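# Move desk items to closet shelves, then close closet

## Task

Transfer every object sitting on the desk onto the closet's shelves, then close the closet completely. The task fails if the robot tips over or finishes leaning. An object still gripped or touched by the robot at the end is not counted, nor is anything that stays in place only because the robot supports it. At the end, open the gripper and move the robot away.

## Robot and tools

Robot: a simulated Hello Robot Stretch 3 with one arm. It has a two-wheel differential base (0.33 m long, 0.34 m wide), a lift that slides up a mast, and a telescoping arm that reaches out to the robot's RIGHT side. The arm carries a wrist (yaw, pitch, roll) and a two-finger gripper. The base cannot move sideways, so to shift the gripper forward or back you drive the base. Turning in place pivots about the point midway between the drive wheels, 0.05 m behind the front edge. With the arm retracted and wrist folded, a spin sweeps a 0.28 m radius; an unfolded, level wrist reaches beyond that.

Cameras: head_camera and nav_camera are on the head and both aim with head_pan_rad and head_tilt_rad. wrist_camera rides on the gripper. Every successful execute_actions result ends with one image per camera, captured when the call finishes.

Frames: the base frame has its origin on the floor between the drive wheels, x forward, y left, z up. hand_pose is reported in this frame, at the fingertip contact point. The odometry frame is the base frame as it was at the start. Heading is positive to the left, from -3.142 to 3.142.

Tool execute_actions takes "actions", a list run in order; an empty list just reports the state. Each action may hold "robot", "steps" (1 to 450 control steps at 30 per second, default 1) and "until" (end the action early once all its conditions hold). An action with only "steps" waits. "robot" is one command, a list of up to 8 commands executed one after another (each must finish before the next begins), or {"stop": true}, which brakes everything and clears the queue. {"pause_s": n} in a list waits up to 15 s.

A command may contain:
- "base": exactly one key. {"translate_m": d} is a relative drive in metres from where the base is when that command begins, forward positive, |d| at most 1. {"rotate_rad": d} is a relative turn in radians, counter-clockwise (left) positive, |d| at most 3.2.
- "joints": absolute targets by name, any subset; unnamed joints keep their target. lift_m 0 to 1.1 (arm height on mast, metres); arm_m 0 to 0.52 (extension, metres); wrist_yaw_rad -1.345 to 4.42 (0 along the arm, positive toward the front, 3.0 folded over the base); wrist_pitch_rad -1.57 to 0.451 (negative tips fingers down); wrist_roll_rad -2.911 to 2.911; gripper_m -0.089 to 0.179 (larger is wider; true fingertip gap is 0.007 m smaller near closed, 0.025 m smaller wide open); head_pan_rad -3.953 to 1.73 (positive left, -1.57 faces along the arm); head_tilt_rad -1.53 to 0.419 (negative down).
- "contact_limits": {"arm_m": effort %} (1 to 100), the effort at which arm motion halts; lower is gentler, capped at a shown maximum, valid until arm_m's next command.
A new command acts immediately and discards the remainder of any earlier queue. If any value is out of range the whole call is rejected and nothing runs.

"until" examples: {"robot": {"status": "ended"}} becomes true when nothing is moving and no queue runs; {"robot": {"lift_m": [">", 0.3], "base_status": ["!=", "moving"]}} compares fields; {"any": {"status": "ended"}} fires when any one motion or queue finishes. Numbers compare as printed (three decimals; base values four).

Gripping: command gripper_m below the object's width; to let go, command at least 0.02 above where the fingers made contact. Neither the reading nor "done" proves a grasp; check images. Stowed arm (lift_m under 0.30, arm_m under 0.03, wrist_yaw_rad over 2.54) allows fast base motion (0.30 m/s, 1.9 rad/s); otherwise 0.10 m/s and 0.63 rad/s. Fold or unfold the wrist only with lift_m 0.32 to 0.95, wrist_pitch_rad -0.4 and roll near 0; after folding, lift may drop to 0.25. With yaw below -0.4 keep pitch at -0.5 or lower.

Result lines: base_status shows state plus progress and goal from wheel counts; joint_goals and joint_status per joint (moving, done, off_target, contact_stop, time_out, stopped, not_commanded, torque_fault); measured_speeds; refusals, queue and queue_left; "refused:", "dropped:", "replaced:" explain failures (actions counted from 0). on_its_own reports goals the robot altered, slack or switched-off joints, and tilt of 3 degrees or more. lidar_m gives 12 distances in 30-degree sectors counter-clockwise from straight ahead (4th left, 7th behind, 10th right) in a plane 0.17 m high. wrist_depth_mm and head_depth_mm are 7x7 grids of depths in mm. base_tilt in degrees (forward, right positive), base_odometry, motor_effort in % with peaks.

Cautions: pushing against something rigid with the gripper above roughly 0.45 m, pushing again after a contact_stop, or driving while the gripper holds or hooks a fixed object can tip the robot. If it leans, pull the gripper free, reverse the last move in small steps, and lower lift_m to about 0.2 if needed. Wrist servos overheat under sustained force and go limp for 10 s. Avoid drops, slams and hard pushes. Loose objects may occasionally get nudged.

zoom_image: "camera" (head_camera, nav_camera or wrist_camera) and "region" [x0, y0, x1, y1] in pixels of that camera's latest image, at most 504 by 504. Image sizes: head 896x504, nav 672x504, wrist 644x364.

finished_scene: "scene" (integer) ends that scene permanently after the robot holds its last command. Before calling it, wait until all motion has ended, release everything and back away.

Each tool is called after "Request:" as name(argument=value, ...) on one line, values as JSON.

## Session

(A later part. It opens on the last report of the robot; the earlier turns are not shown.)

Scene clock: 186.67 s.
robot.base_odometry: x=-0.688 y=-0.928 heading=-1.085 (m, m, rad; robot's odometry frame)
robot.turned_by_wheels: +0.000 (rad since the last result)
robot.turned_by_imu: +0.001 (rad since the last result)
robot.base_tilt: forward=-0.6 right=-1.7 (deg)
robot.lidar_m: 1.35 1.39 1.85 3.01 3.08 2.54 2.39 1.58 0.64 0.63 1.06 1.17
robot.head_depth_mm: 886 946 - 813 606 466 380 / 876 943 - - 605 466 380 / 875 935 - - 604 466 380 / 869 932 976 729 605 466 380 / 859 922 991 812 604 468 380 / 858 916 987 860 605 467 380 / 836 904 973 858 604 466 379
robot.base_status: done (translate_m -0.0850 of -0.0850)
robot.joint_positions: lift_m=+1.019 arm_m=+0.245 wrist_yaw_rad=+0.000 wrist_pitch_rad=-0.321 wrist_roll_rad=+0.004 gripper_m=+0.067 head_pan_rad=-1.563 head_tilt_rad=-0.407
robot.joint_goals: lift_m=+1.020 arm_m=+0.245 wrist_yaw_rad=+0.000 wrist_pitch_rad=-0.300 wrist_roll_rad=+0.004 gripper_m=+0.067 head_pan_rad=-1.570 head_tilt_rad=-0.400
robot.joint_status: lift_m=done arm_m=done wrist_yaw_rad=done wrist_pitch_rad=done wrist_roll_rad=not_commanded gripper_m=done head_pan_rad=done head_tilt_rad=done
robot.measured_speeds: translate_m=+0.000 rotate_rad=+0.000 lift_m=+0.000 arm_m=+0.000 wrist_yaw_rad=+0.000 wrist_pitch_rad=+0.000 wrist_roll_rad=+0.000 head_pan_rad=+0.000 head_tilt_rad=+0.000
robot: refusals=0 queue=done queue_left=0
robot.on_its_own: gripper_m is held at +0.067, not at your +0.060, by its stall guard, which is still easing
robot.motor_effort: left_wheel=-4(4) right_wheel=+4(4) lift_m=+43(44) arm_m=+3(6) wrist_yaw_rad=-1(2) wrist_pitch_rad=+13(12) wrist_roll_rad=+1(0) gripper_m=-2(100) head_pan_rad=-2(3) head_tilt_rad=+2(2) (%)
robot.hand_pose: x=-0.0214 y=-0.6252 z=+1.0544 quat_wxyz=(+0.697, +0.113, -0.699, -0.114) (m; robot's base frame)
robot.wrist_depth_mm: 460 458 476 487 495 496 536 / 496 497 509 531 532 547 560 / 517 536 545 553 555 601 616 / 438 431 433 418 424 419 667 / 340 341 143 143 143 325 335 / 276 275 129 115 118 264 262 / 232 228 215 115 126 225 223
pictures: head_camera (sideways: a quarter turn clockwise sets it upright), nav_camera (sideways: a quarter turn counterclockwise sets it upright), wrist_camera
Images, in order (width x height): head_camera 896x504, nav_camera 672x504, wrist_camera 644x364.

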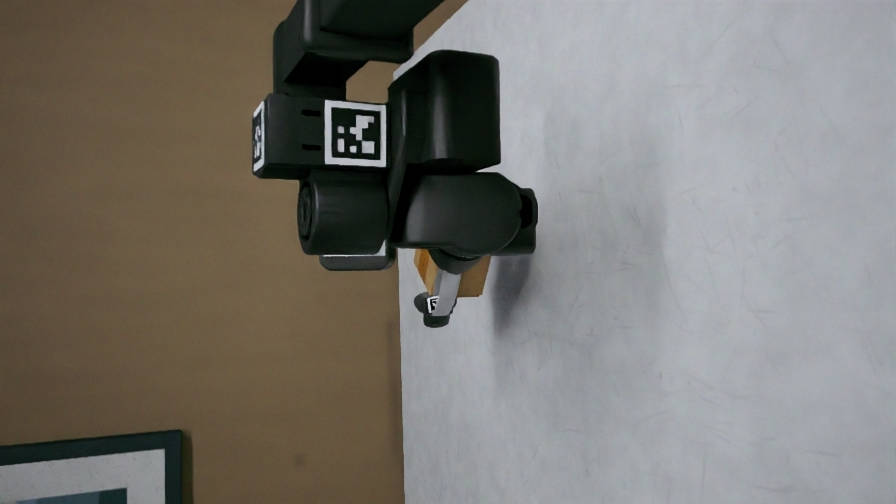

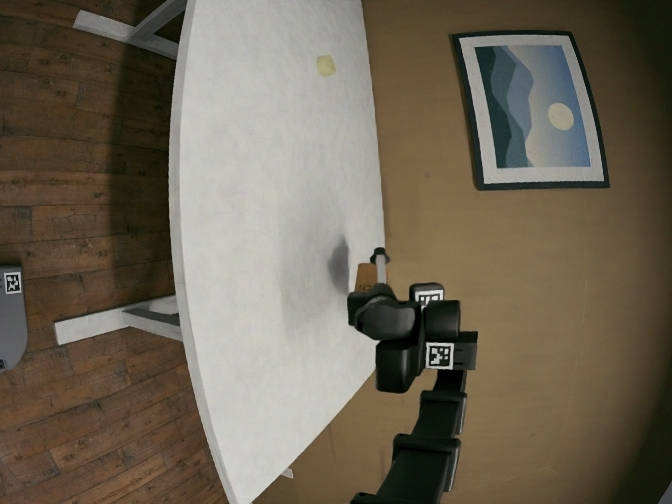

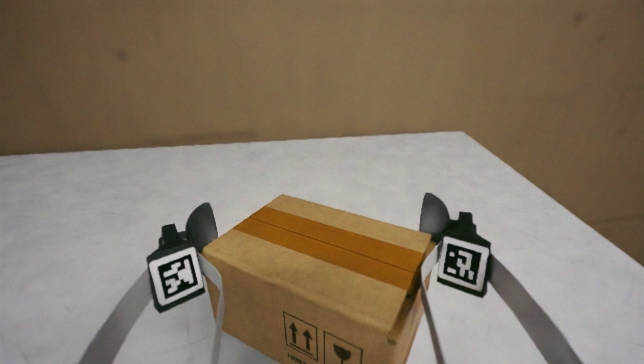

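Request:
execute_actions(actions=[{"robot":[{"joints":{"arm_m":0.0,"lift_m":1.04}},{"joints":{"wrist_yaw_rad":1.57,"wrist_pitch_rad":-0.1}},{"base":{"rotate_rad":1.57}},{"base":{"translate_m":1.0},"joints":{"lift_m":0.62}},{"base":{"translate_m":1.0}},{"base":{"translate_m":0.5}},{"base":{"rotate_rad":1.57}}],"steps":450,"until":{"robot":{"status":"ended"}}},{"steps":450,"until":{"robot":{"status":"ended"}}},{"steps":450,"until":{"robot":{"status":"ended"}}}])

Scene clock: 237.27 s.
robot.base_odometry: x=+1.524 y=+0.238 heading=+2.055 (m, m, rad; robot's odometry frame)
robot.turned_by_wheels: +3.140 (rad since the last result)
robot.turned_by_imu: +3.174 (rad since the last result)
robot.base_tilt: forward=-0.5 right=-1.8 (deg)
robot.lidar_m: 2.52 2.59 3.47 3.12 1.85 1.31 1.25 0.73 0.59 0.51 0.53 0.70
robot.head_depth_mm: 1034 1096 1051 1067 1191 1117 1222 / 1040 1113 1205 1127 1391 1158 1406 / 1042 1104 1189 1130 1337 1162 1398 / 1032 1102 1181 1132 1340 1157 1407 / 970 1083 841 960 564 621 677 / 402 430 463 500 553 597 660 / 401 428 460 498 542 593 657
robot.base_status: done (rotate_rad +1.5698 of +1.5700)
robot.joint_positions: lift_m=+0.620 arm_m=+0.000 wrist_yaw_rad=+1.568 wrist_pitch_rad=-0.128 wrist_roll_rad=+0.004 gripper_m=+0.068 head_pan_rad=-1.563 head_tilt_rad=-0.407
robot.joint_goals: lift_m=+0.620 arm_m=+0.000 wrist_yaw_rad=+1.570 wrist_pitch_rad=-0.100 wrist_roll_rad=+0.004 gripper_m=+0.067 head_pan_rad=-1.570 head_tilt_rad=-0.400
robot.joint_status: lift_m=done arm_m=done wrist_yaw_rad=done wrist_pitch_rad=done wrist_roll_rad=not_commanded gripper_m=done head_pan_rad=done head_tilt_rad=done
robot.measured_speeds: translate_m=+0.000 rotate_rad=+0.000 lift_m=+0.000 arm_m=+0.000 wrist_yaw_rad=+0.000 wrist_pitch_rad=+0.000 wrist_roll_rad=+0.000 head_pan_rad=+0.000 head_tilt_rad=+0.000
robot: refusals=0 queue=done queue_left=0
robot.on_its_own: gripper_m is held at +0.067, not at your +0.060, by its stall guard, which is not easing now
robot.motor_effort: left_wheel=-4(9) right_wheel=+4(7) lift_m=+18(47) arm_m=-2(3) wrist_yaw_rad=+1(4) wrist_pitch_rad=+16(18) wrist_roll_rad=+0(1) gripper_m=-25(25) head_pan_rad=-1(1) head_tilt_rad=+3(2) (%)
robot.hand_pose: x=+0.2297 y=-0.1461 z=+0.7025 quat_wxyz=(+0.531, +0.531, -0.468, +0.465) (m; robot's base frame)
robot.wrist_depth_mm: - - - - 967 549 378 / - - - - - 562 384 / - - - - - 557 388 / - - - - - 561 385 / - - 144 144 143 539 390 / - - 129 116 119 549 393 / - - 900 115 126 628 380
pictures: head_camera (sideways: a quarter turn clockwise sets it upright), nav_camera (sideways: a quarter turn counterclockwise sets it upright), wrist_camera
Images, in order (width x height): head_camera 896x504, nav_camera 672x504, wrist_camera 644x364.

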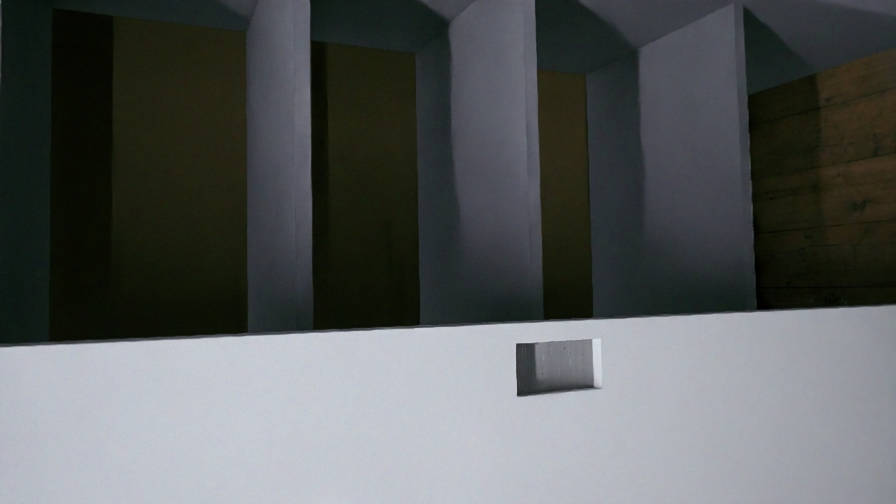

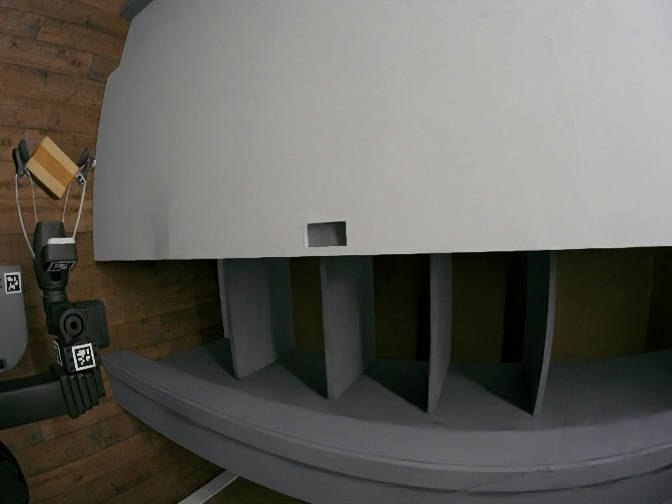

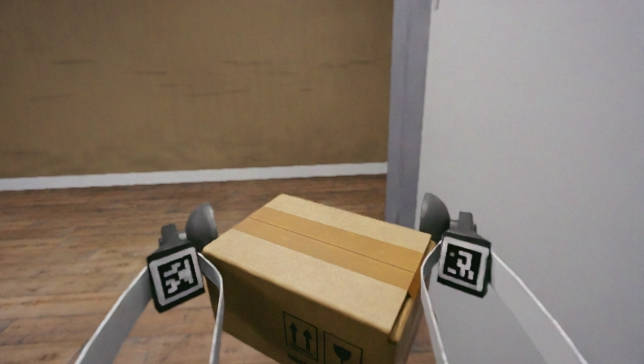

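Request:
execute_actions(actions=[{"robot":[{"base":{"translate_m":-0.2,"rotate_rad":null}}],"steps":1}])

Request:
execute_actions(actions=[{"robot":[{"base":{"rotate_rad":-0.04}},{"base":{"translate_m":-0.2}},{"joints":{"wrist_yaw_rad":0,"head_tilt_rad":-0.8}},{"base":{"translate_m":0.06}}],"steps":450,"until":{"robot":{"status":"ended"}}}])


Scene clock: 255.23 s.
robot.base_odometry: x=+1.584 y=+0.112 heading=+2.015 (m, m, rad; robot's odometry frame)
robot.turned_by_wheels: -0.040 (rad since the last result)
robot.turned_by_imu: -0.040 (rad since the last result)
robot.base_tilt: forward=-0.6 right=-1.8 (deg)
robot.lidar_m: 1.51 2.71 3.52 3.13 1.72 1.18 1.11 1.13 0.53 0.59 0.55 0.69
robot.head_depth_mm: 470 503 562 687 869 1234 1177 / 928 890 682 727 860 1124 1197 / 1102 958 1341 1239 1493 1216 - / 1087 965 1349 1234 1496 1290 1137 / 1077 961 1348 1237 1539 1304 1146 / 1070 965 1354 1207 1501 1161 1149 / 1062 965 1330 719 809 1048 1151
robot.base_status: done (translate_m +0.0600 of +0.0600)
robot.joint_positions: lift_m=+0.620 arm_m=+0.000 wrist_yaw_rad=+0.003 wrist_pitch_rad=-0.128 wrist_roll_rad=+0.004 gripper_m=+0.068 head_pan_rad=-1.563 head_tilt_rad=-0.790
robot.joint_goals: lift_m=+0.620 arm_m=+0.000 wrist_yaw_rad=+0.000 wrist_pitch_rad=-0.100 wrist_roll_rad=+0.004 gripper_m=+0.067 head_pan_rad=-1.570 head_tilt_rad=-0.800
robot.joint_status: lift_m=done arm_m=done wrist_yaw_rad=done wrist_pitch_rad=done wrist_roll_rad=not_commanded gripper_m=done head_pan_rad=done head_tilt_rad=done
robot.measured_speeds: translate_m=+0.000 rotate_rad=+0.000 lift_m=+0.000 arm_m=+0.000 wrist_yaw_rad=+0.000 wrist_pitch_rad=+0.000 wrist_roll_rad=+0.000 head_pan_rad=+0.000 head_tilt_rad=+0.000
robot: refusals=0 queue=done queue_left=0
robot.on_its_own: gripper_m is held at +0.067, not at your +0.060, by its stall guard, which is not easing now
robot.motor_effort: left_wheel=+0(6) right_wheel=-2(4) lift_m=+18(18) arm_m=-3(2) wrist_yaw_rad=-3(7) wrist_pitch_rad=+17(16) wrist_roll_rad=+0(0) gripper_m=-25(25) head_pan_rad=-1(2) head_tilt_rad=-4(21) (%)
robot.hand_pose: x=-0.0208 y=-0.3964 z=+0.7025 quat_wxyz=(+0.705, +0.046, -0.707, -0.045) (m; robot's base frame)
robot.wrist_depth_mm: 812 841 853 888 569 238 253 / 503 859 882 920 636 252 270 / 276 935 933 - 660 261 281 / 272 955 - - 670 278 301 / 285 720 144 144 142 293 318 / 304 - 129 116 119 321 343 / 318 952 894 115 125 333 373
pictures: head_camera (sideways: a quarter turn clockwise sets it upright), nav_camera (sideways: a quarter turn counterclockwise sets it upright), wrist_camera
Images, in order (width x height): head_camera 896x504, nav_camera 672x504, wrist_camera 644x364.

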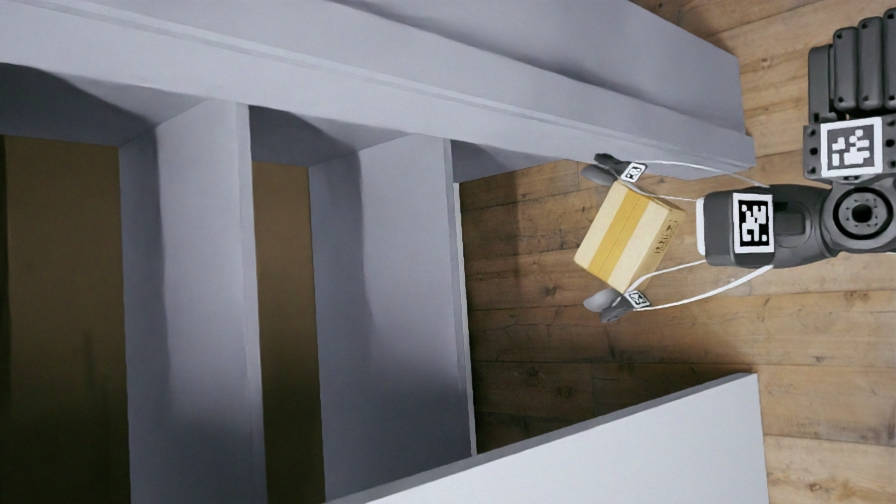

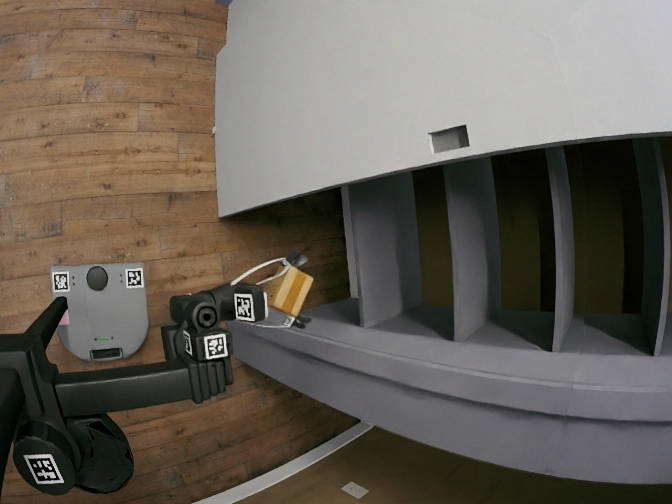

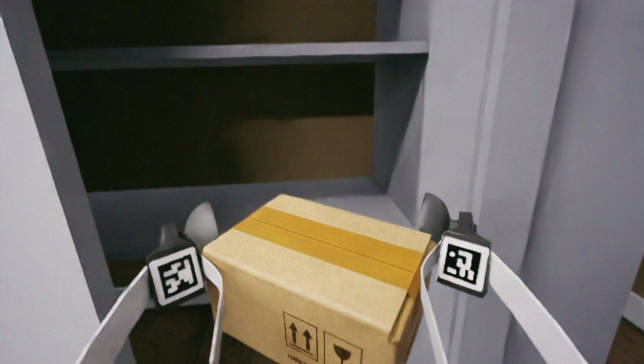

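Request:
execute_actions(actions=[{"robot":[{"base":{"translate_m":0.07},"joints":{"lift_m":0.69}},{"joints":{"arm_m":0.3}}],"steps":450,"until":{"robot":{"status":"ended"}}}])

Scene clock: 264.13 s.
robot.base_odometry: x=+1.554 y=+0.175 heading=+2.015 (m, m, rad; robot's odometry frame)
robot.turned_by_wheels: +0.000 (rad since the last result)
robot.turned_by_imu: +0.002 (rad since the last result)
robot.base_tilt: forward=-0.6 right=-1.7 (deg)
robot.lidar_m: 1.49 2.64 3.44 3.13 1.83 1.25 1.18 1.20 0.56 1.09 0.53 0.68
robot.head_depth_mm: 861 890 680 720 827 1075 - / 1075 964 1260 1138 - 1226 1129 / 1091 965 1377 - 1463 1301 1154 / 1082 959 1346 1629 1482 1294 1146 / 1080 964 1353 1237 1501 1272 1150 / 1065 960 1331 1136 840 1055 1145 / 1019 498 550 653 802 1033 1146
robot.base_status: done (translate_m +0.0700 of +0.0700)
robot.joint_positions: lift_m=+0.689 arm_m=+0.300 wrist_yaw_rad=+0.002 wrist_pitch_rad=-0.128 wrist_roll_rad=+0.004 gripper_m=+0.068 head_pan_rad=-1.563 head_tilt_rad=-0.790
robot.joint_goals: lift_m=+0.690 arm_m=+0.300 wrist_yaw_rad=+0.000 wrist_pitch_rad=-0.100 wrist_roll_rad=+0.004 gripper_m=+0.067 head_pan_rad=-1.570 head_tilt_rad=-0.800
robot.joint_status: lift_m=done arm_m=done wrist_yaw_rad=done wrist_pitch_rad=done wrist_roll_rad=not_commanded gripper_m=done head_pan_rad=done head_tilt_rad=done
robot.measured_speeds: translate_m=+0.000 rotate_rad=+0.000 lift_m=+0.000 arm_m=+0.000 wrist_yaw_rad=+0.000 wrist_pitch_rad=+0.000 wrist_roll_rad=+0.000 head_pan_rad=+0.000 head_tilt_rad=+0.000
robot: refusals=0 queue=done queue_left=0
robot.on_its_own: gripper_m is held at +0.067, not at your +0.060, by its stall guard, which is not easing now
robot.motor_effort: left_wheel=+1(5) right_wheel=-1(2) lift_m=+43(43) arm_m=+3(4) wrist_yaw_rad=-2(2) wrist_pitch_rad=+17(17) wrist_roll_rad=+0(0) gripper_m=-25(25) head_pan_rad=-2(0) head_tilt_rad=-4(4) (%)
robot.hand_pose: x=-0.0210 y=-0.6957 z=+0.7716 quat_wxyz=(+0.705, +0.046, -0.707, -0.045) (m; robot's base frame)
robot.wrist_depth_mm: 575 592 598 622 642 426 302 / 608 603 619 642 616 384 297 / 647 641 674 688 703 446 303 / 671 682 693 743 729 441 313 / 714 735 144 143 143 425 310 / 645 627 129 116 118 429 313 / 512 493 460 115 126 460 305
pictures: head_camera (sideways: a quarter turn clockwise sets it upright), nav_camera (sideways: a quarter turn counterclockwise sets it upright), wrist_camera
Images, in order (width x height): head_camera 896x504, nav_camera 672x504, wrist_camera 644x364.

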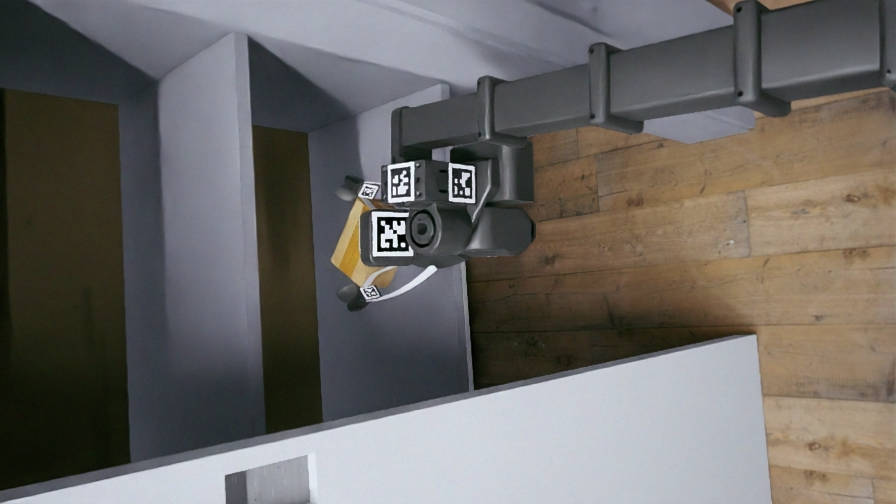

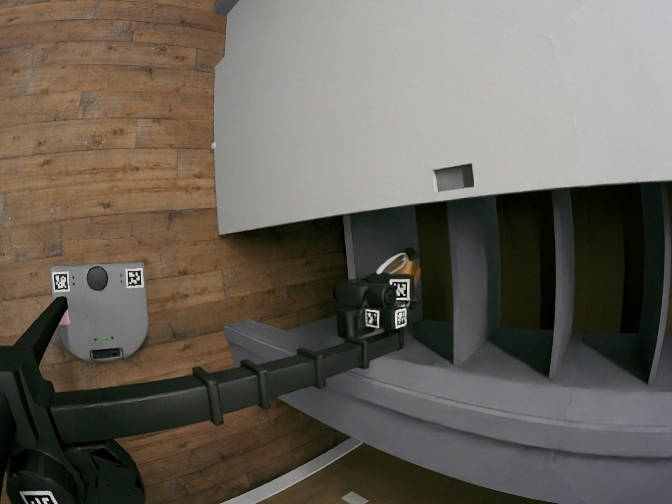

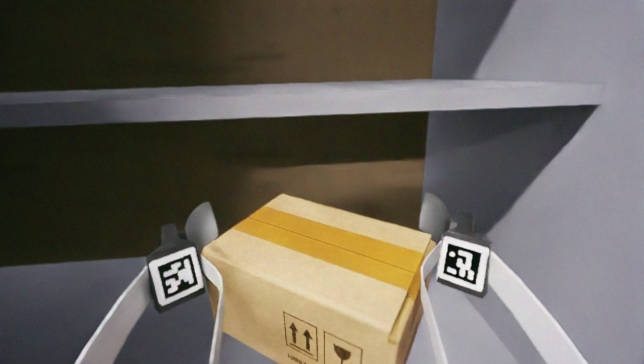

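Request:
execute_actions(actions=[{"robot":[{"joints":{"lift_m":0.58}},{"joints":{"arm_m":0.36}}],"steps":450,"until":{"robot":{"status":"ended"}}}])

Scene clock: 270.67 s.
robot.base_odometry: x=+1.554 y=+0.175 heading=+2.015 (m, m, rad; robot's odometry frame)
robot.turned_by_wheels: +0.000 (rad since the last result)
robot.turned_by_imu: +0.001 (rad since the last result)
robot.base_tilt: forward=-0.5 right=-1.7 (deg)
robot.lidar_m: 1.49 2.65 3.42 3.13 1.82 1.25 1.18 1.20 0.56 1.09 0.53 0.68
robot.head_depth_mm: 865 891 680 717 832 1141 1143 / 1079 960 1244 1195 923 - - / 1093 964 1355 1215 1461 1290 1147 / 1084 963 1348 1150 1464 1299 1140 / 1074 962 1347 1236 1487 1277 1140 / 1060 965 1328 1129 835 1057 1141 / 1016 498 551 652 800 1034 1148
robot.base_status: done (translate_m +0.0700 of +0.0700)
robot.joint_positions: lift_m=+0.580 arm_m=+0.360 wrist_yaw_rad=+0.002 wrist_pitch_rad=-0.128 wrist_roll_rad=+0.004 gripper_m=+0.068 head_pan_rad=-1.563 head_tilt_rad=-0.790
robot.joint_goals: lift_m=+0.580 arm_m=+0.360 wrist_yaw_rad=+0.000 wrist_pitch_rad=-0.100 wrist_roll_rad=+0.004 gripper_m=+0.067 head_pan_rad=-1.570 head_tilt_rad=-0.800
robot.joint_status: lift_m=done arm_m=done wrist_yaw_rad=done wrist_pitch_rad=done wrist_roll_rad=not_commanded gripper_m=done head_pan_rad=done head_tilt_rad=done
robot.measured_speeds: translate_m=+0.000 rotate_rad=+0.000 lift_m=+0.000 arm_m=+0.000 wrist_yaw_rad=+0.000 wrist_pitch_rad=+0.000 wrist_roll_rad=+0.000 head_pan_rad=+0.000 head_tilt_rad=+0.000
robot: refusals=0 queue=done queue_left=0
robot.on_its_own: gripper_m is held at +0.067, not at your +0.060, by its stall guard, which is not easing now
robot.motor_effort: left_wheel=+0(0) right_wheel=-2(2) lift_m=+18(42) arm_m=+4(1) wrist_yaw_rad=-2(2) wrist_pitch_rad=+16(16) wrist_roll_rad=+0(0) gripper_m=-25(25) head_pan_rad=-1(2) head_tilt_rad=-5(5) (%)
robot.hand_pose: x=-0.0210 y=-0.7557 z=+0.6626 quat_wxyz=(+0.705, +0.046, -0.707, -0.045) (m; robot's base frame)
robot.wrist_depth_mm: 427 447 478 506 539 396 295 / 560 563 583 605 620 426 300 / 583 595 601 620 626 438 301 / 614 626 642 665 676 438 301 / 615 618 144 144 143 423 304 / 463 461 129 115 118 401 308 / 371 367 334 115 125 349 300
pictures: head_camera (sideways: a quarter turn clockwise sets it upright), nav_camera (sideways: a quarter turn counterclockwise sets it upright), wrist_camera
Images, in order (width x height): head_camera 896x504, nav_camera 672x504, wrist_camera 644x364.

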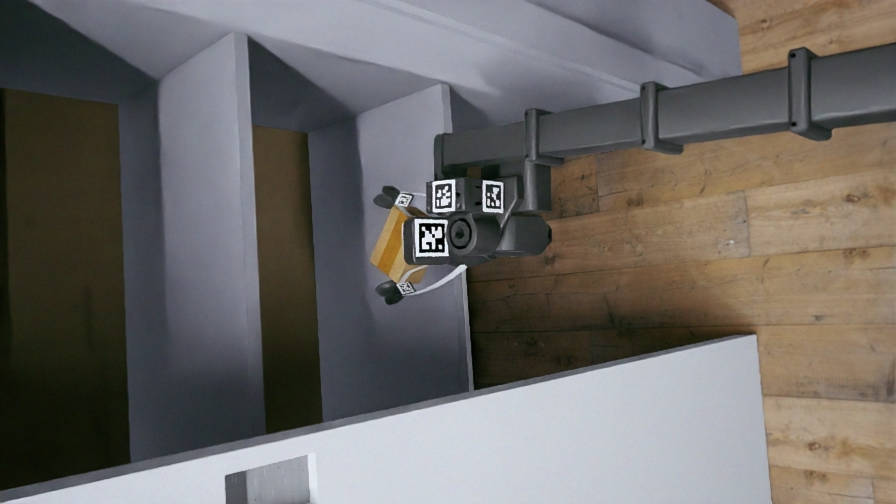

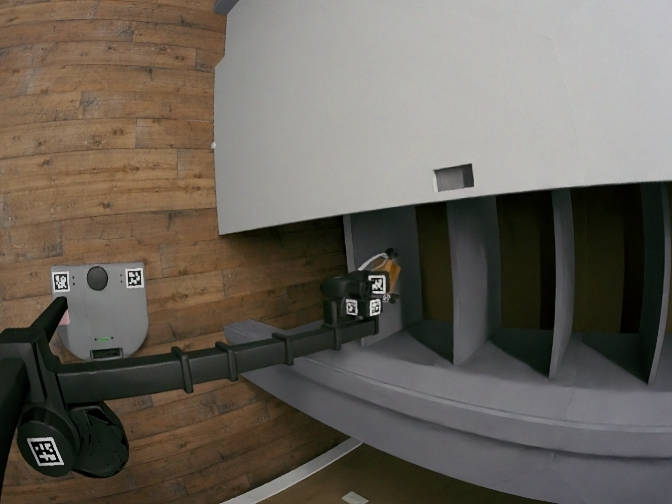

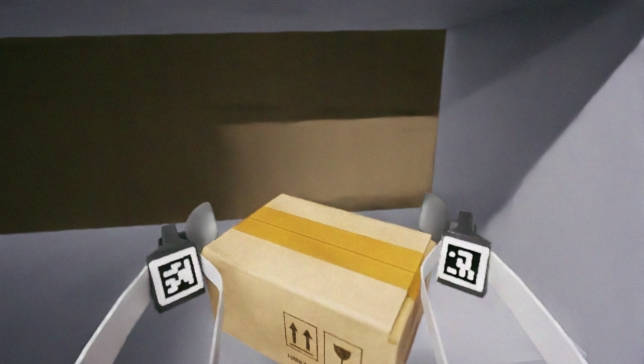

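Request:
execute_actions(actions=[{"robot":[{"joints":{"arm_m":0.44}},{"joints":{"wrist_pitch_rad":-0.3,"lift_m":0.525}}],"steps":450,"until":{"robot":{"status":"ended"}}}])

Scene clock: 277.10 s.
robot.base_odometry: x=+1.554 y=+0.175 heading=+2.015 (m, m, rad; robot's odometry frame)
robot.turned_by_wheels: +0.000 (rad since the last result)
robot.turned_by_imu: +0.001 (rad since the last result)
robot.base_tilt: forward=-0.6 right=-1.7 (deg)
robot.lidar_m: 1.50 2.64 3.41 3.13 1.83 1.25 1.18 1.20 0.56 1.09 0.53 0.68
robot.head_depth_mm: 862 892 677 719 833 1141 1150 / 1073 959 1250 1200 944 1062 - / 1086 965 1350 - 1472 1285 1147 / 1083 958 1342 1233 1503 1301 1149 / 1075 967 1349 1231 1498 1278 1144 / 1066 961 1336 1127 836 1051 1147 / 1016 497 551 653 799 1028 1138
robot.base_status: done (translate_m +0.0700 of +0.0700)
robot.joint_positions: lift_m=+0.525 arm_m=+0.440 wrist_yaw_rad=+0.002 wrist_pitch_rad=-0.321 wrist_roll_rad=+0.004 gripper_m=+0.068 head_pan_rad=-1.563 head_tilt_rad=-0.790
robot.joint_goals: lift_m=+0.525 arm_m=+0.440 wrist_yaw_rad=+0.000 wrist_pitch_rad=-0.300 wrist_roll_rad=+0.004 gripper_m=+0.067 head_pan_rad=-1.570 head_tilt_rad=-0.800
robot.joint_status: lift_m=done arm_m=done wrist_yaw_rad=done wrist_pitch_rad=done wrist_roll_rad=not_commanded gripper_m=done head_pan_rad=done head_tilt_rad=done
robot.measured_speeds: translate_m=+0.000 rotate_rad=+0.000 lift_m=+0.000 arm_m=+0.000 wrist_yaw_rad=+0.000 wrist_pitch_rad=+0.000 wrist_roll_rad=+0.000 head_pan_rad=+0.000 head_tilt_rad=+0.000
robot: refusals=0 queue=done queue_left=0
robot.on_its_own: gripper_m is held at +0.067, not at your +0.060, by its stall guard, which is not easing now
robot.motor_effort: left_wheel=+1(0) right_wheel=-1(1) lift_m=+18(20) arm_m=+3(1) wrist_yaw_rad=-2(2) wrist_pitch_rad=+12(15) wrist_roll_rad=+0(0) gripper_m=-25(25) head_pan_rad=-1(2) head_tilt_rad=-3(4) (%)
robot.hand_pose: x=-0.0211 y=-0.8201 z=+0.5604 quat_wxyz=(+0.697, +0.114, -0.699, -0.113) (m; robot's base frame)
robot.wrist_depth_mm: 463 463 482 490 504 415 290 / 485 507 515 536 537 420 293 / 536 531 553 553 559 425 299 / 437 436 429 418 412 386 297 / 335 341 144 144 142 320 292 / 272 273 129 115 119 264 260 / 229 229 224 115 125 429 284
pictures: head_camera (sideways: a quarter turn clockwise sets it upright), nav_camera (sideways: a quarter turn counterclockwise sets it upright), wrist_camera
Images, in order (width x height): head_camera 896x504, nav_camera 672x504, wrist_camera 644x364.

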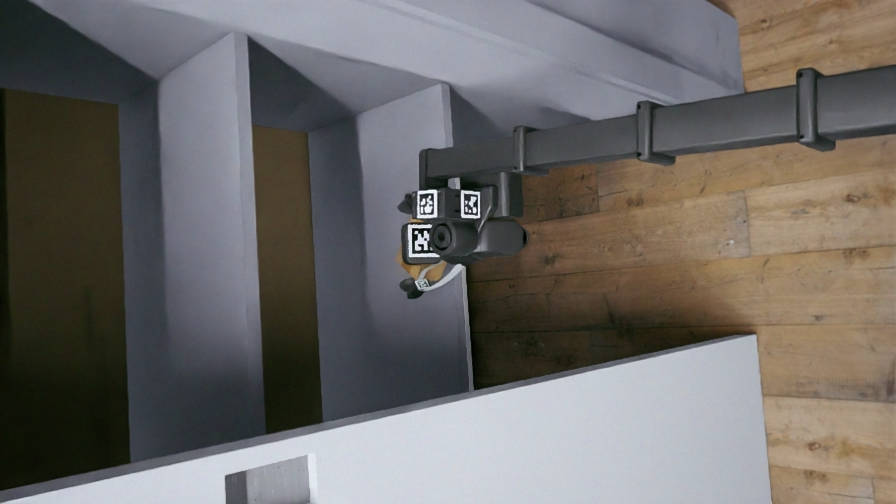

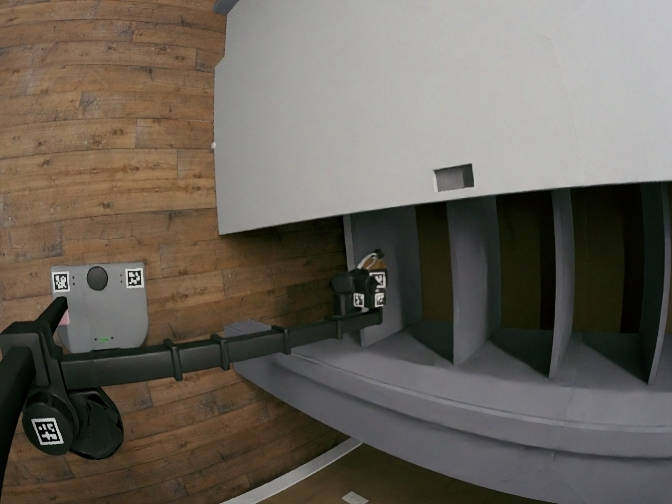

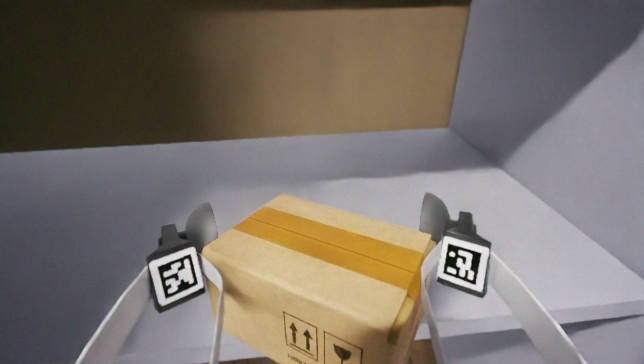

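Request:
execute_actions(actions=[{"robot":[{"joints":{"arm_m":0.52}},{"joints":{"lift_m":0.47}}],"steps":450,"until":{"robot":{"status":"ended"}}}])

Scene clock: 282.90 s.
robot.base_odometry: x=+1.554 y=+0.175 heading=+2.015 (m, m, rad; robot's odometry frame)
robot.turned_by_wheels: +0.000 (rad since the last result)
robot.turned_by_imu: +0.001 (rad since the last result)
robot.base_tilt: forward=-0.6 right=-1.7 (deg)
robot.lidar_m: 1.49 2.65 3.43 3.13 1.82 1.26 1.18 1.20 0.56 1.09 0.53 0.68
robot.head_depth_mm: 862 892 681 717 830 1136 1145 / 1084 960 1253 1191 1006 1082 1171 / 1094 968 1356 1237 1492 1297 1149 / 1090 965 1348 1436 1509 1306 1145 / 1063 963 1356 1230 1502 1273 1147 / 1066 959 1342 1133 839 1054 1154 / 1018 497 550 651 800 1031 1144
robot.base_status: done (translate_m +0.0700 of +0.0700)
robot.joint_positions: lift_m=+0.470 arm_m=+0.517 wrist_yaw_rad=+0.002 wrist_pitch_rad=-0.322 wrist_roll_rad=+0.004 gripper_m=+0.068 head_pan_rad=-1.563 head_tilt_rad=-0.790
robot.joint_goals: lift_m=+0.470 arm_m=+0.520 wrist_yaw_rad=+0.000 wrist_pitch_rad=-0.300 wrist_roll_rad=+0.004 gripper_m=+0.067 head_pan_rad=-1.570 head_tilt_rad=-0.800
robot.joint_status: lift_m=done arm_m=done wrist_yaw_rad=done wrist_pitch_rad=done wrist_roll_rad=not_commanded gripper_m=done head_pan_rad=done head_tilt_rad=done
robot.measured_speeds: translate_m=+0.000 rotate_rad=+0.000 lift_m=+0.000 arm_m=+0.000 wrist_yaw_rad=+0.000 wrist_pitch_rad=+0.000 wrist_roll_rad=+0.000 head_pan_rad=+0.000 head_tilt_rad=+0.000
robot: refusals=0 queue=done queue_left=0
robot.on_its_own: gripper_m is held at +0.067, not at your +0.060, by its stall guard, which is not easing now
robot.motor_effort: left_wheel=+0(1) right_wheel=-1(2) lift_m=+18(17) arm_m=+3(5) wrist_yaw_rad=-1(2) wrist_pitch_rad=+13(13) wrist_roll_rad=+1(1) gripper_m=-24(25) head_pan_rad=-2(2) head_tilt_rad=-4(3) (%)
robot.hand_pose: x=-0.0211 y=-0.8971 z=+0.5053 quat_wxyz=(+0.697, +0.114, -0.699, -0.113) (m; robot's base frame)
robot.wrist_depth_mm: 393 398 412 423 435 404 283 / 418 426 443 461 468 404 286 / 439 440 445 431 430 393 288 / 325 316 318 308 309 307 282 / 247 251 144 143 143 238 235 / 201 201 130 115 119 194 193 / 170 168 157 115 126 164 163
pictures: head_camera (sideways: a quarter turn clockwise sets it upright), nav_camera (sideways: a quarter turn counterclockwise sets it upright), wrist_camera
Images, in order (width x height): head_camera 896x504, nav_camera 672x504, wrist_camera 644x364.

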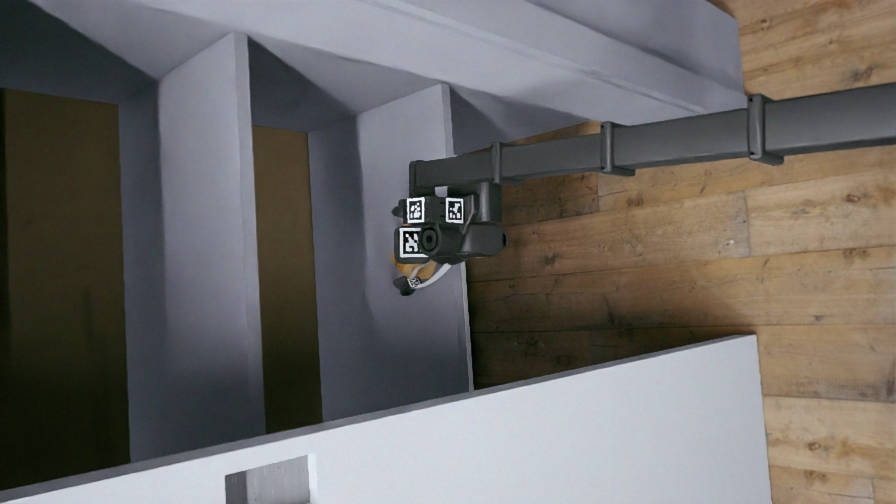

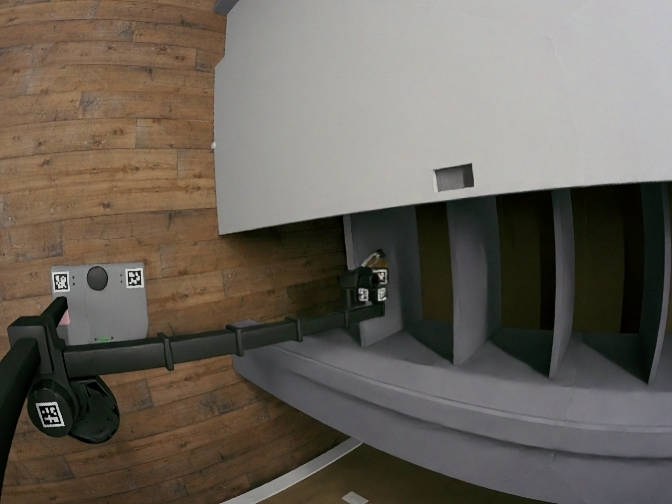

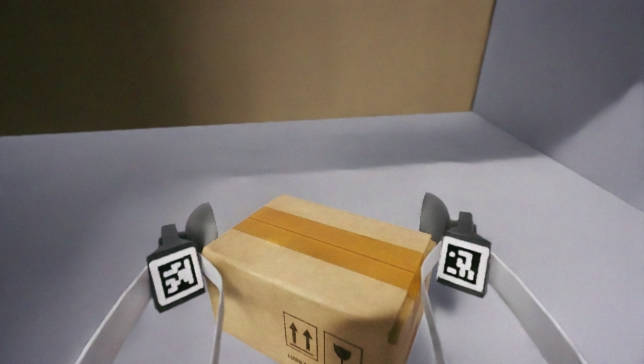

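Request:
execute_actions(actions=[{"robot":[{"joints":{"lift_m":0.458}},{"joints":{"gripper_m":0.14}},{"joints":{"arm_m":0.0}},{"joints":{"wrist_pitch_rad":-0.4,"wrist_yaw_rad":3.0,"gripper_m":0.03,"head_tilt_rad":-0.5}},{"joints":{"lift_m":0.26},"base":{"rotate_rad":1.555}},{"base":{"translate_m":1.0}},{"base":{"translate_m":1.0}},{"base":{"translate_m":0.5}}],"steps":450,"until":{"robot":{"status":"ended"}}},{"steps":450,"until":{"robot":{"status":"ended"}}},{"robot":[{"base":{"rotate_rad":1.555},"joints":{"lift_m":0.93}},{"base":{"translate_m":0.3},"joints":{"wrist_yaw_rad":0,"wrist_pitch_rad":-0.3}},{"joints":{"lift_m":1.05,"gripper_m":0.15}}],"steps":450,"until":{"robot":{"status":"ended"}}}])

Scene clock: 328.13 s.
robot.base_odometry: x=-0.600 y=-1.138 heading=-1.159 (m, m, rad; robot's odometry frame)
robot.turned_by_wheels: +3.110 (rad since the last result)
robot.turned_by_imu: +3.146 (rad since the last result)
robot.base_tilt: forward=-0.6 right=-1.7 (deg)
robot.lidar_m: 1.06 1.09 1.39 3.01 3.12 2.85 2.68 1.59 0.75 1.01 1.03 0.92
robot.head_depth_mm: 865 943 1006 - - - - / 861 936 997 - - - - / 852 921 989 - - - - / 825 911 982 - - 408 350 / 816 902 963 732 507 421 351 / 809 900 957 727 523 420 351 / 807 890 946 661 523 419 351
robot.base_status: done (translate_m +0.3000 of +0.3000)
robot.joint_positions: lift_m=+1.050 arm_m=+0.000 wrist_yaw_rad=-0.001 wrist_pitch_rad=-0.314 wrist_roll_rad=+0.004 gripper_m=+0.150 head_pan_rad=-1.563 head_tilt_rad=-0.506
robot.joint_goals: lift_m=+1.050 arm_m=+0.000 wrist_yaw_rad=+0.000 wrist_pitch_rad=-0.300 wrist_roll_rad=+0.004 gripper_m=+0.150 head_pan_rad=-1.570 head_tilt_rad=-0.500
robot.joint_status: lift_m=done arm_m=done wrist_yaw_rad=done wrist_pitch_rad=done wrist_roll_rad=not_commanded gripper_m=done head_pan_rad=done head_tilt_rad=done
robot.measured_speeds: translate_m=+0.000 rotate_rad=+0.000 lift_m=+0.000 arm_m=+0.000 wrist_yaw_rad=+0.000 wrist_pitch_rad=+0.000 wrist_roll_rad=+0.000 head_pan_rad=+0.000 head_tilt_rad=+0.000
robot: refusals=0 queue=done queue_left=0
robot.motor_effort: left_wheel=-3(11) right_wheel=+3(10) lift_m=+42(44) arm_m=+0(3) wrist_yaw_rad=+0(25) wrist_pitch_rad=+8(13) wrist_roll_rad=+0(0) gripper_m=+1(99) head_pan_rad=-2(1) head_tilt_rad=+1(18) (%)
robot.hand_pose: x=-0.0218 y=-0.3813 z=+1.0861 quat_wxyz=(+0.697, +0.110, -0.700, -0.112) (m; robot's base frame)
robot.wrist_depth_mm: 628 647 671 673 694 699 723 / 665 673 690 740 719 800 782 / 696 724 713 699 691 672 852 / 513 501 498 499 480 481 471 / 394 385 386 377 376 394 371 / 316 - 311 312 309 283 305 / 271 265 266 265 262 260 256
pictures: head_camera (sideways: a quarter turn clockwise sets it upright), nav_camera (sideways: a quarter turn counterclockwise sets it upright), wrist_camera
Images, in order (width x height): head_camera 896x504, nav_camera 672x504, wrist_camera 644x364.

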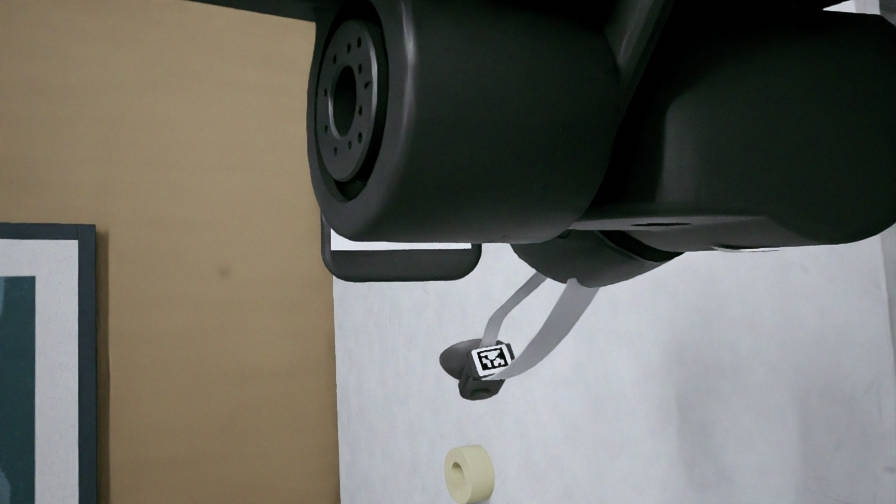

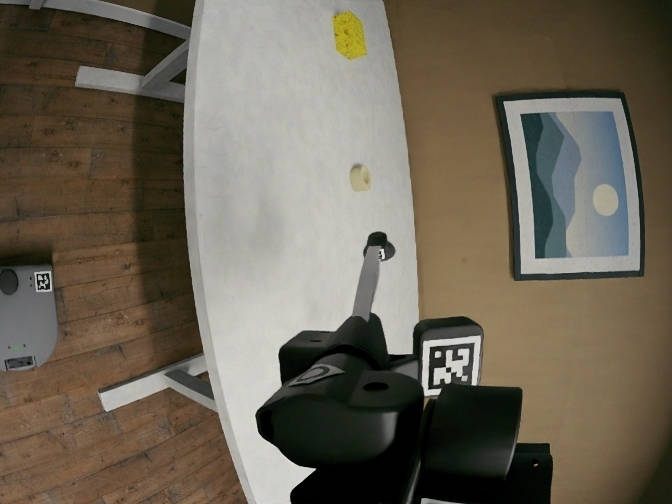

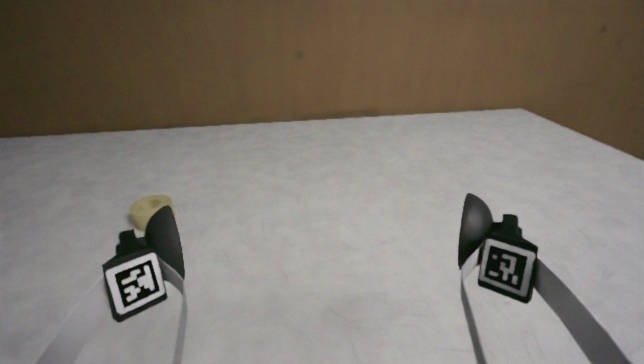

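Request:
execute_actions(actions=[{"robot":[{"base":{"translate_m":0.23},"joints":{"arm_m":0.1,"lift_m":0.97,"gripper_m":0.13}}],"steps":450,"until":{"robot":{"status":"ended"}}}])

Scene clock: 333.90 s.
robot.base_odometry: x=-0.508 y=-1.349 heading=-1.158 (m, m, rad; robot's odometry frame)
robot.turned_by_wheels: +0.000 (rad since the last result)
robot.turned_by_imu: +0.003 (rad since the last result)
robot.base_tilt: forward=-0.6 right=-1.7 (deg)
robot.lidar_m: 0.83 0.86 1.11 2.57 3.12 3.11 2.91 0.90 0.93 1.00 0.76 0.74
robot.head_depth_mm: 834 919 977 - - - 350 / 823 915 965 - - - 351 / 813 908 966 - - - 350 / 805 898 953 767 - 409 350 / 801 888 943 727 515 420 351 / 793 876 939 693 524 421 351 / 786 875 924 693 522 419 350
robot.base_status: done (translate_m +0.2300 of +0.2300)
robot.joint_positions: lift_m=+0.970 arm_m=+0.100 wrist_yaw_rad=-0.001 wrist_pitch_rad=-0.314 wrist_roll_rad=+0.004 gripper_m=+0.130 head_pan_rad=-1.563 head_tilt_rad=-0.506
robot.joint_goals: lift_m=+0.970 arm_m=+0.100 wrist_yaw_rad=+0.000 wrist_pitch_rad=-0.300 wrist_roll_rad=+0.004 gripper_m=+0.130 head_pan_rad=-1.570 head_tilt_rad=-0.500
robot.joint_status: lift_m=done arm_m=done wrist_yaw_rad=done wrist_pitch_rad=done wrist_roll_rad=not_commanded gripper_m=done head_pan_rad=done head_tilt_rad=done
robot.measured_speeds: translate_m=+0.000 rotate_rad=+0.000 lift_m=+0.000 arm_m=+0.000 wrist_yaw_rad=+0.000 wrist_pitch_rad=+0.000 wrist_roll_rad=+0.000 head_pan_rad=+0.000 head_tilt_rad=+0.000
robot: refusals=0 queue=done queue_left=0
robot.motor_effort: left_wheel=-3(4) right_wheel=+2(7) lift_m=+17(42) arm_m=+3(1) wrist_yaw_rad=+0(0) wrist_pitch_rad=+9(8) wrist_roll_rad=+0(0) gripper_m=+0(86) head_pan_rad=-1(2) head_tilt_rad=+2(2) (%)
robot.hand_pose: x=-0.0218 y=-0.4808 z=+1.0070 quat_wxyz=(+0.697, +0.110, -0.700, -0.112) (m; robot's base frame)
robot.wrist_depth_mm: 526 545 552 577 593 596 625 / 581 582 598 626 620 643 662 / 490 491 490 469 468 462 448 / 348 342 340 318 326 326 325 / 266 274 263 259 257 259 250 / 216 224 213 212 208 200 207 / 188 180 179 178 176 175 174
pictures: head_camera (sideways: a quarter turn clockwise sets it upright), nav_camera (sideways: a quarter turn counterclockwise sets it upright), wrist_camera
Images, in order (width x height): head_camera 896x504, nav_camera 672x504, wrist_camera 644x364.

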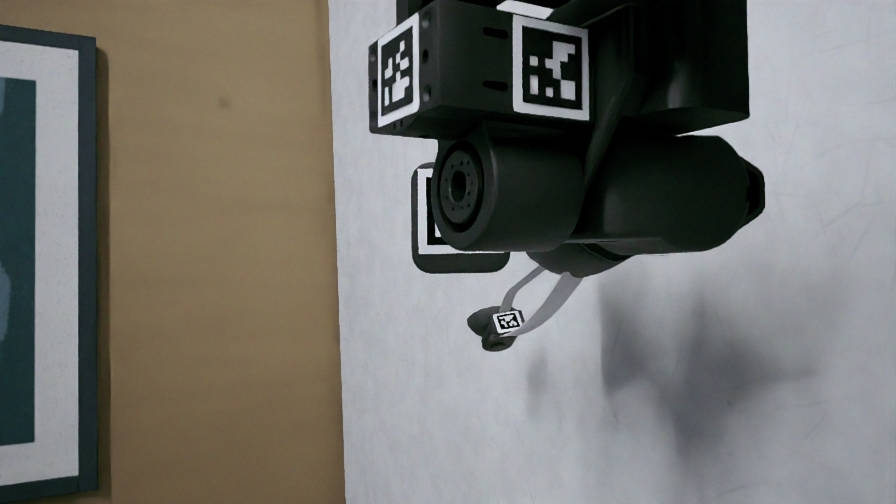

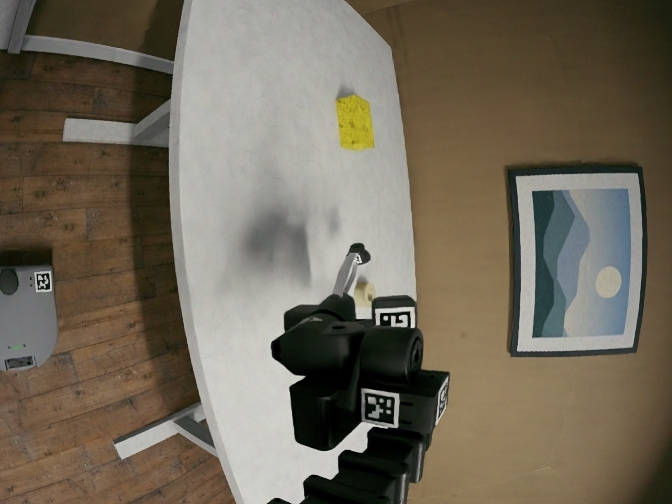

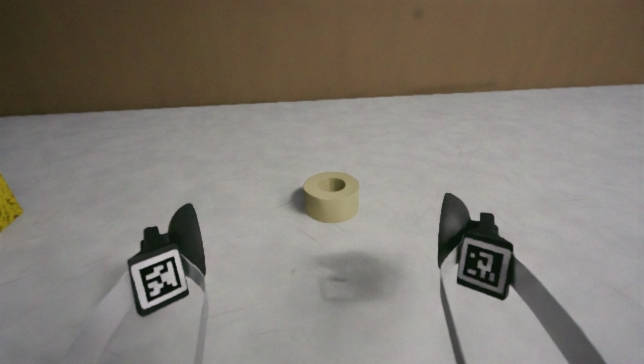

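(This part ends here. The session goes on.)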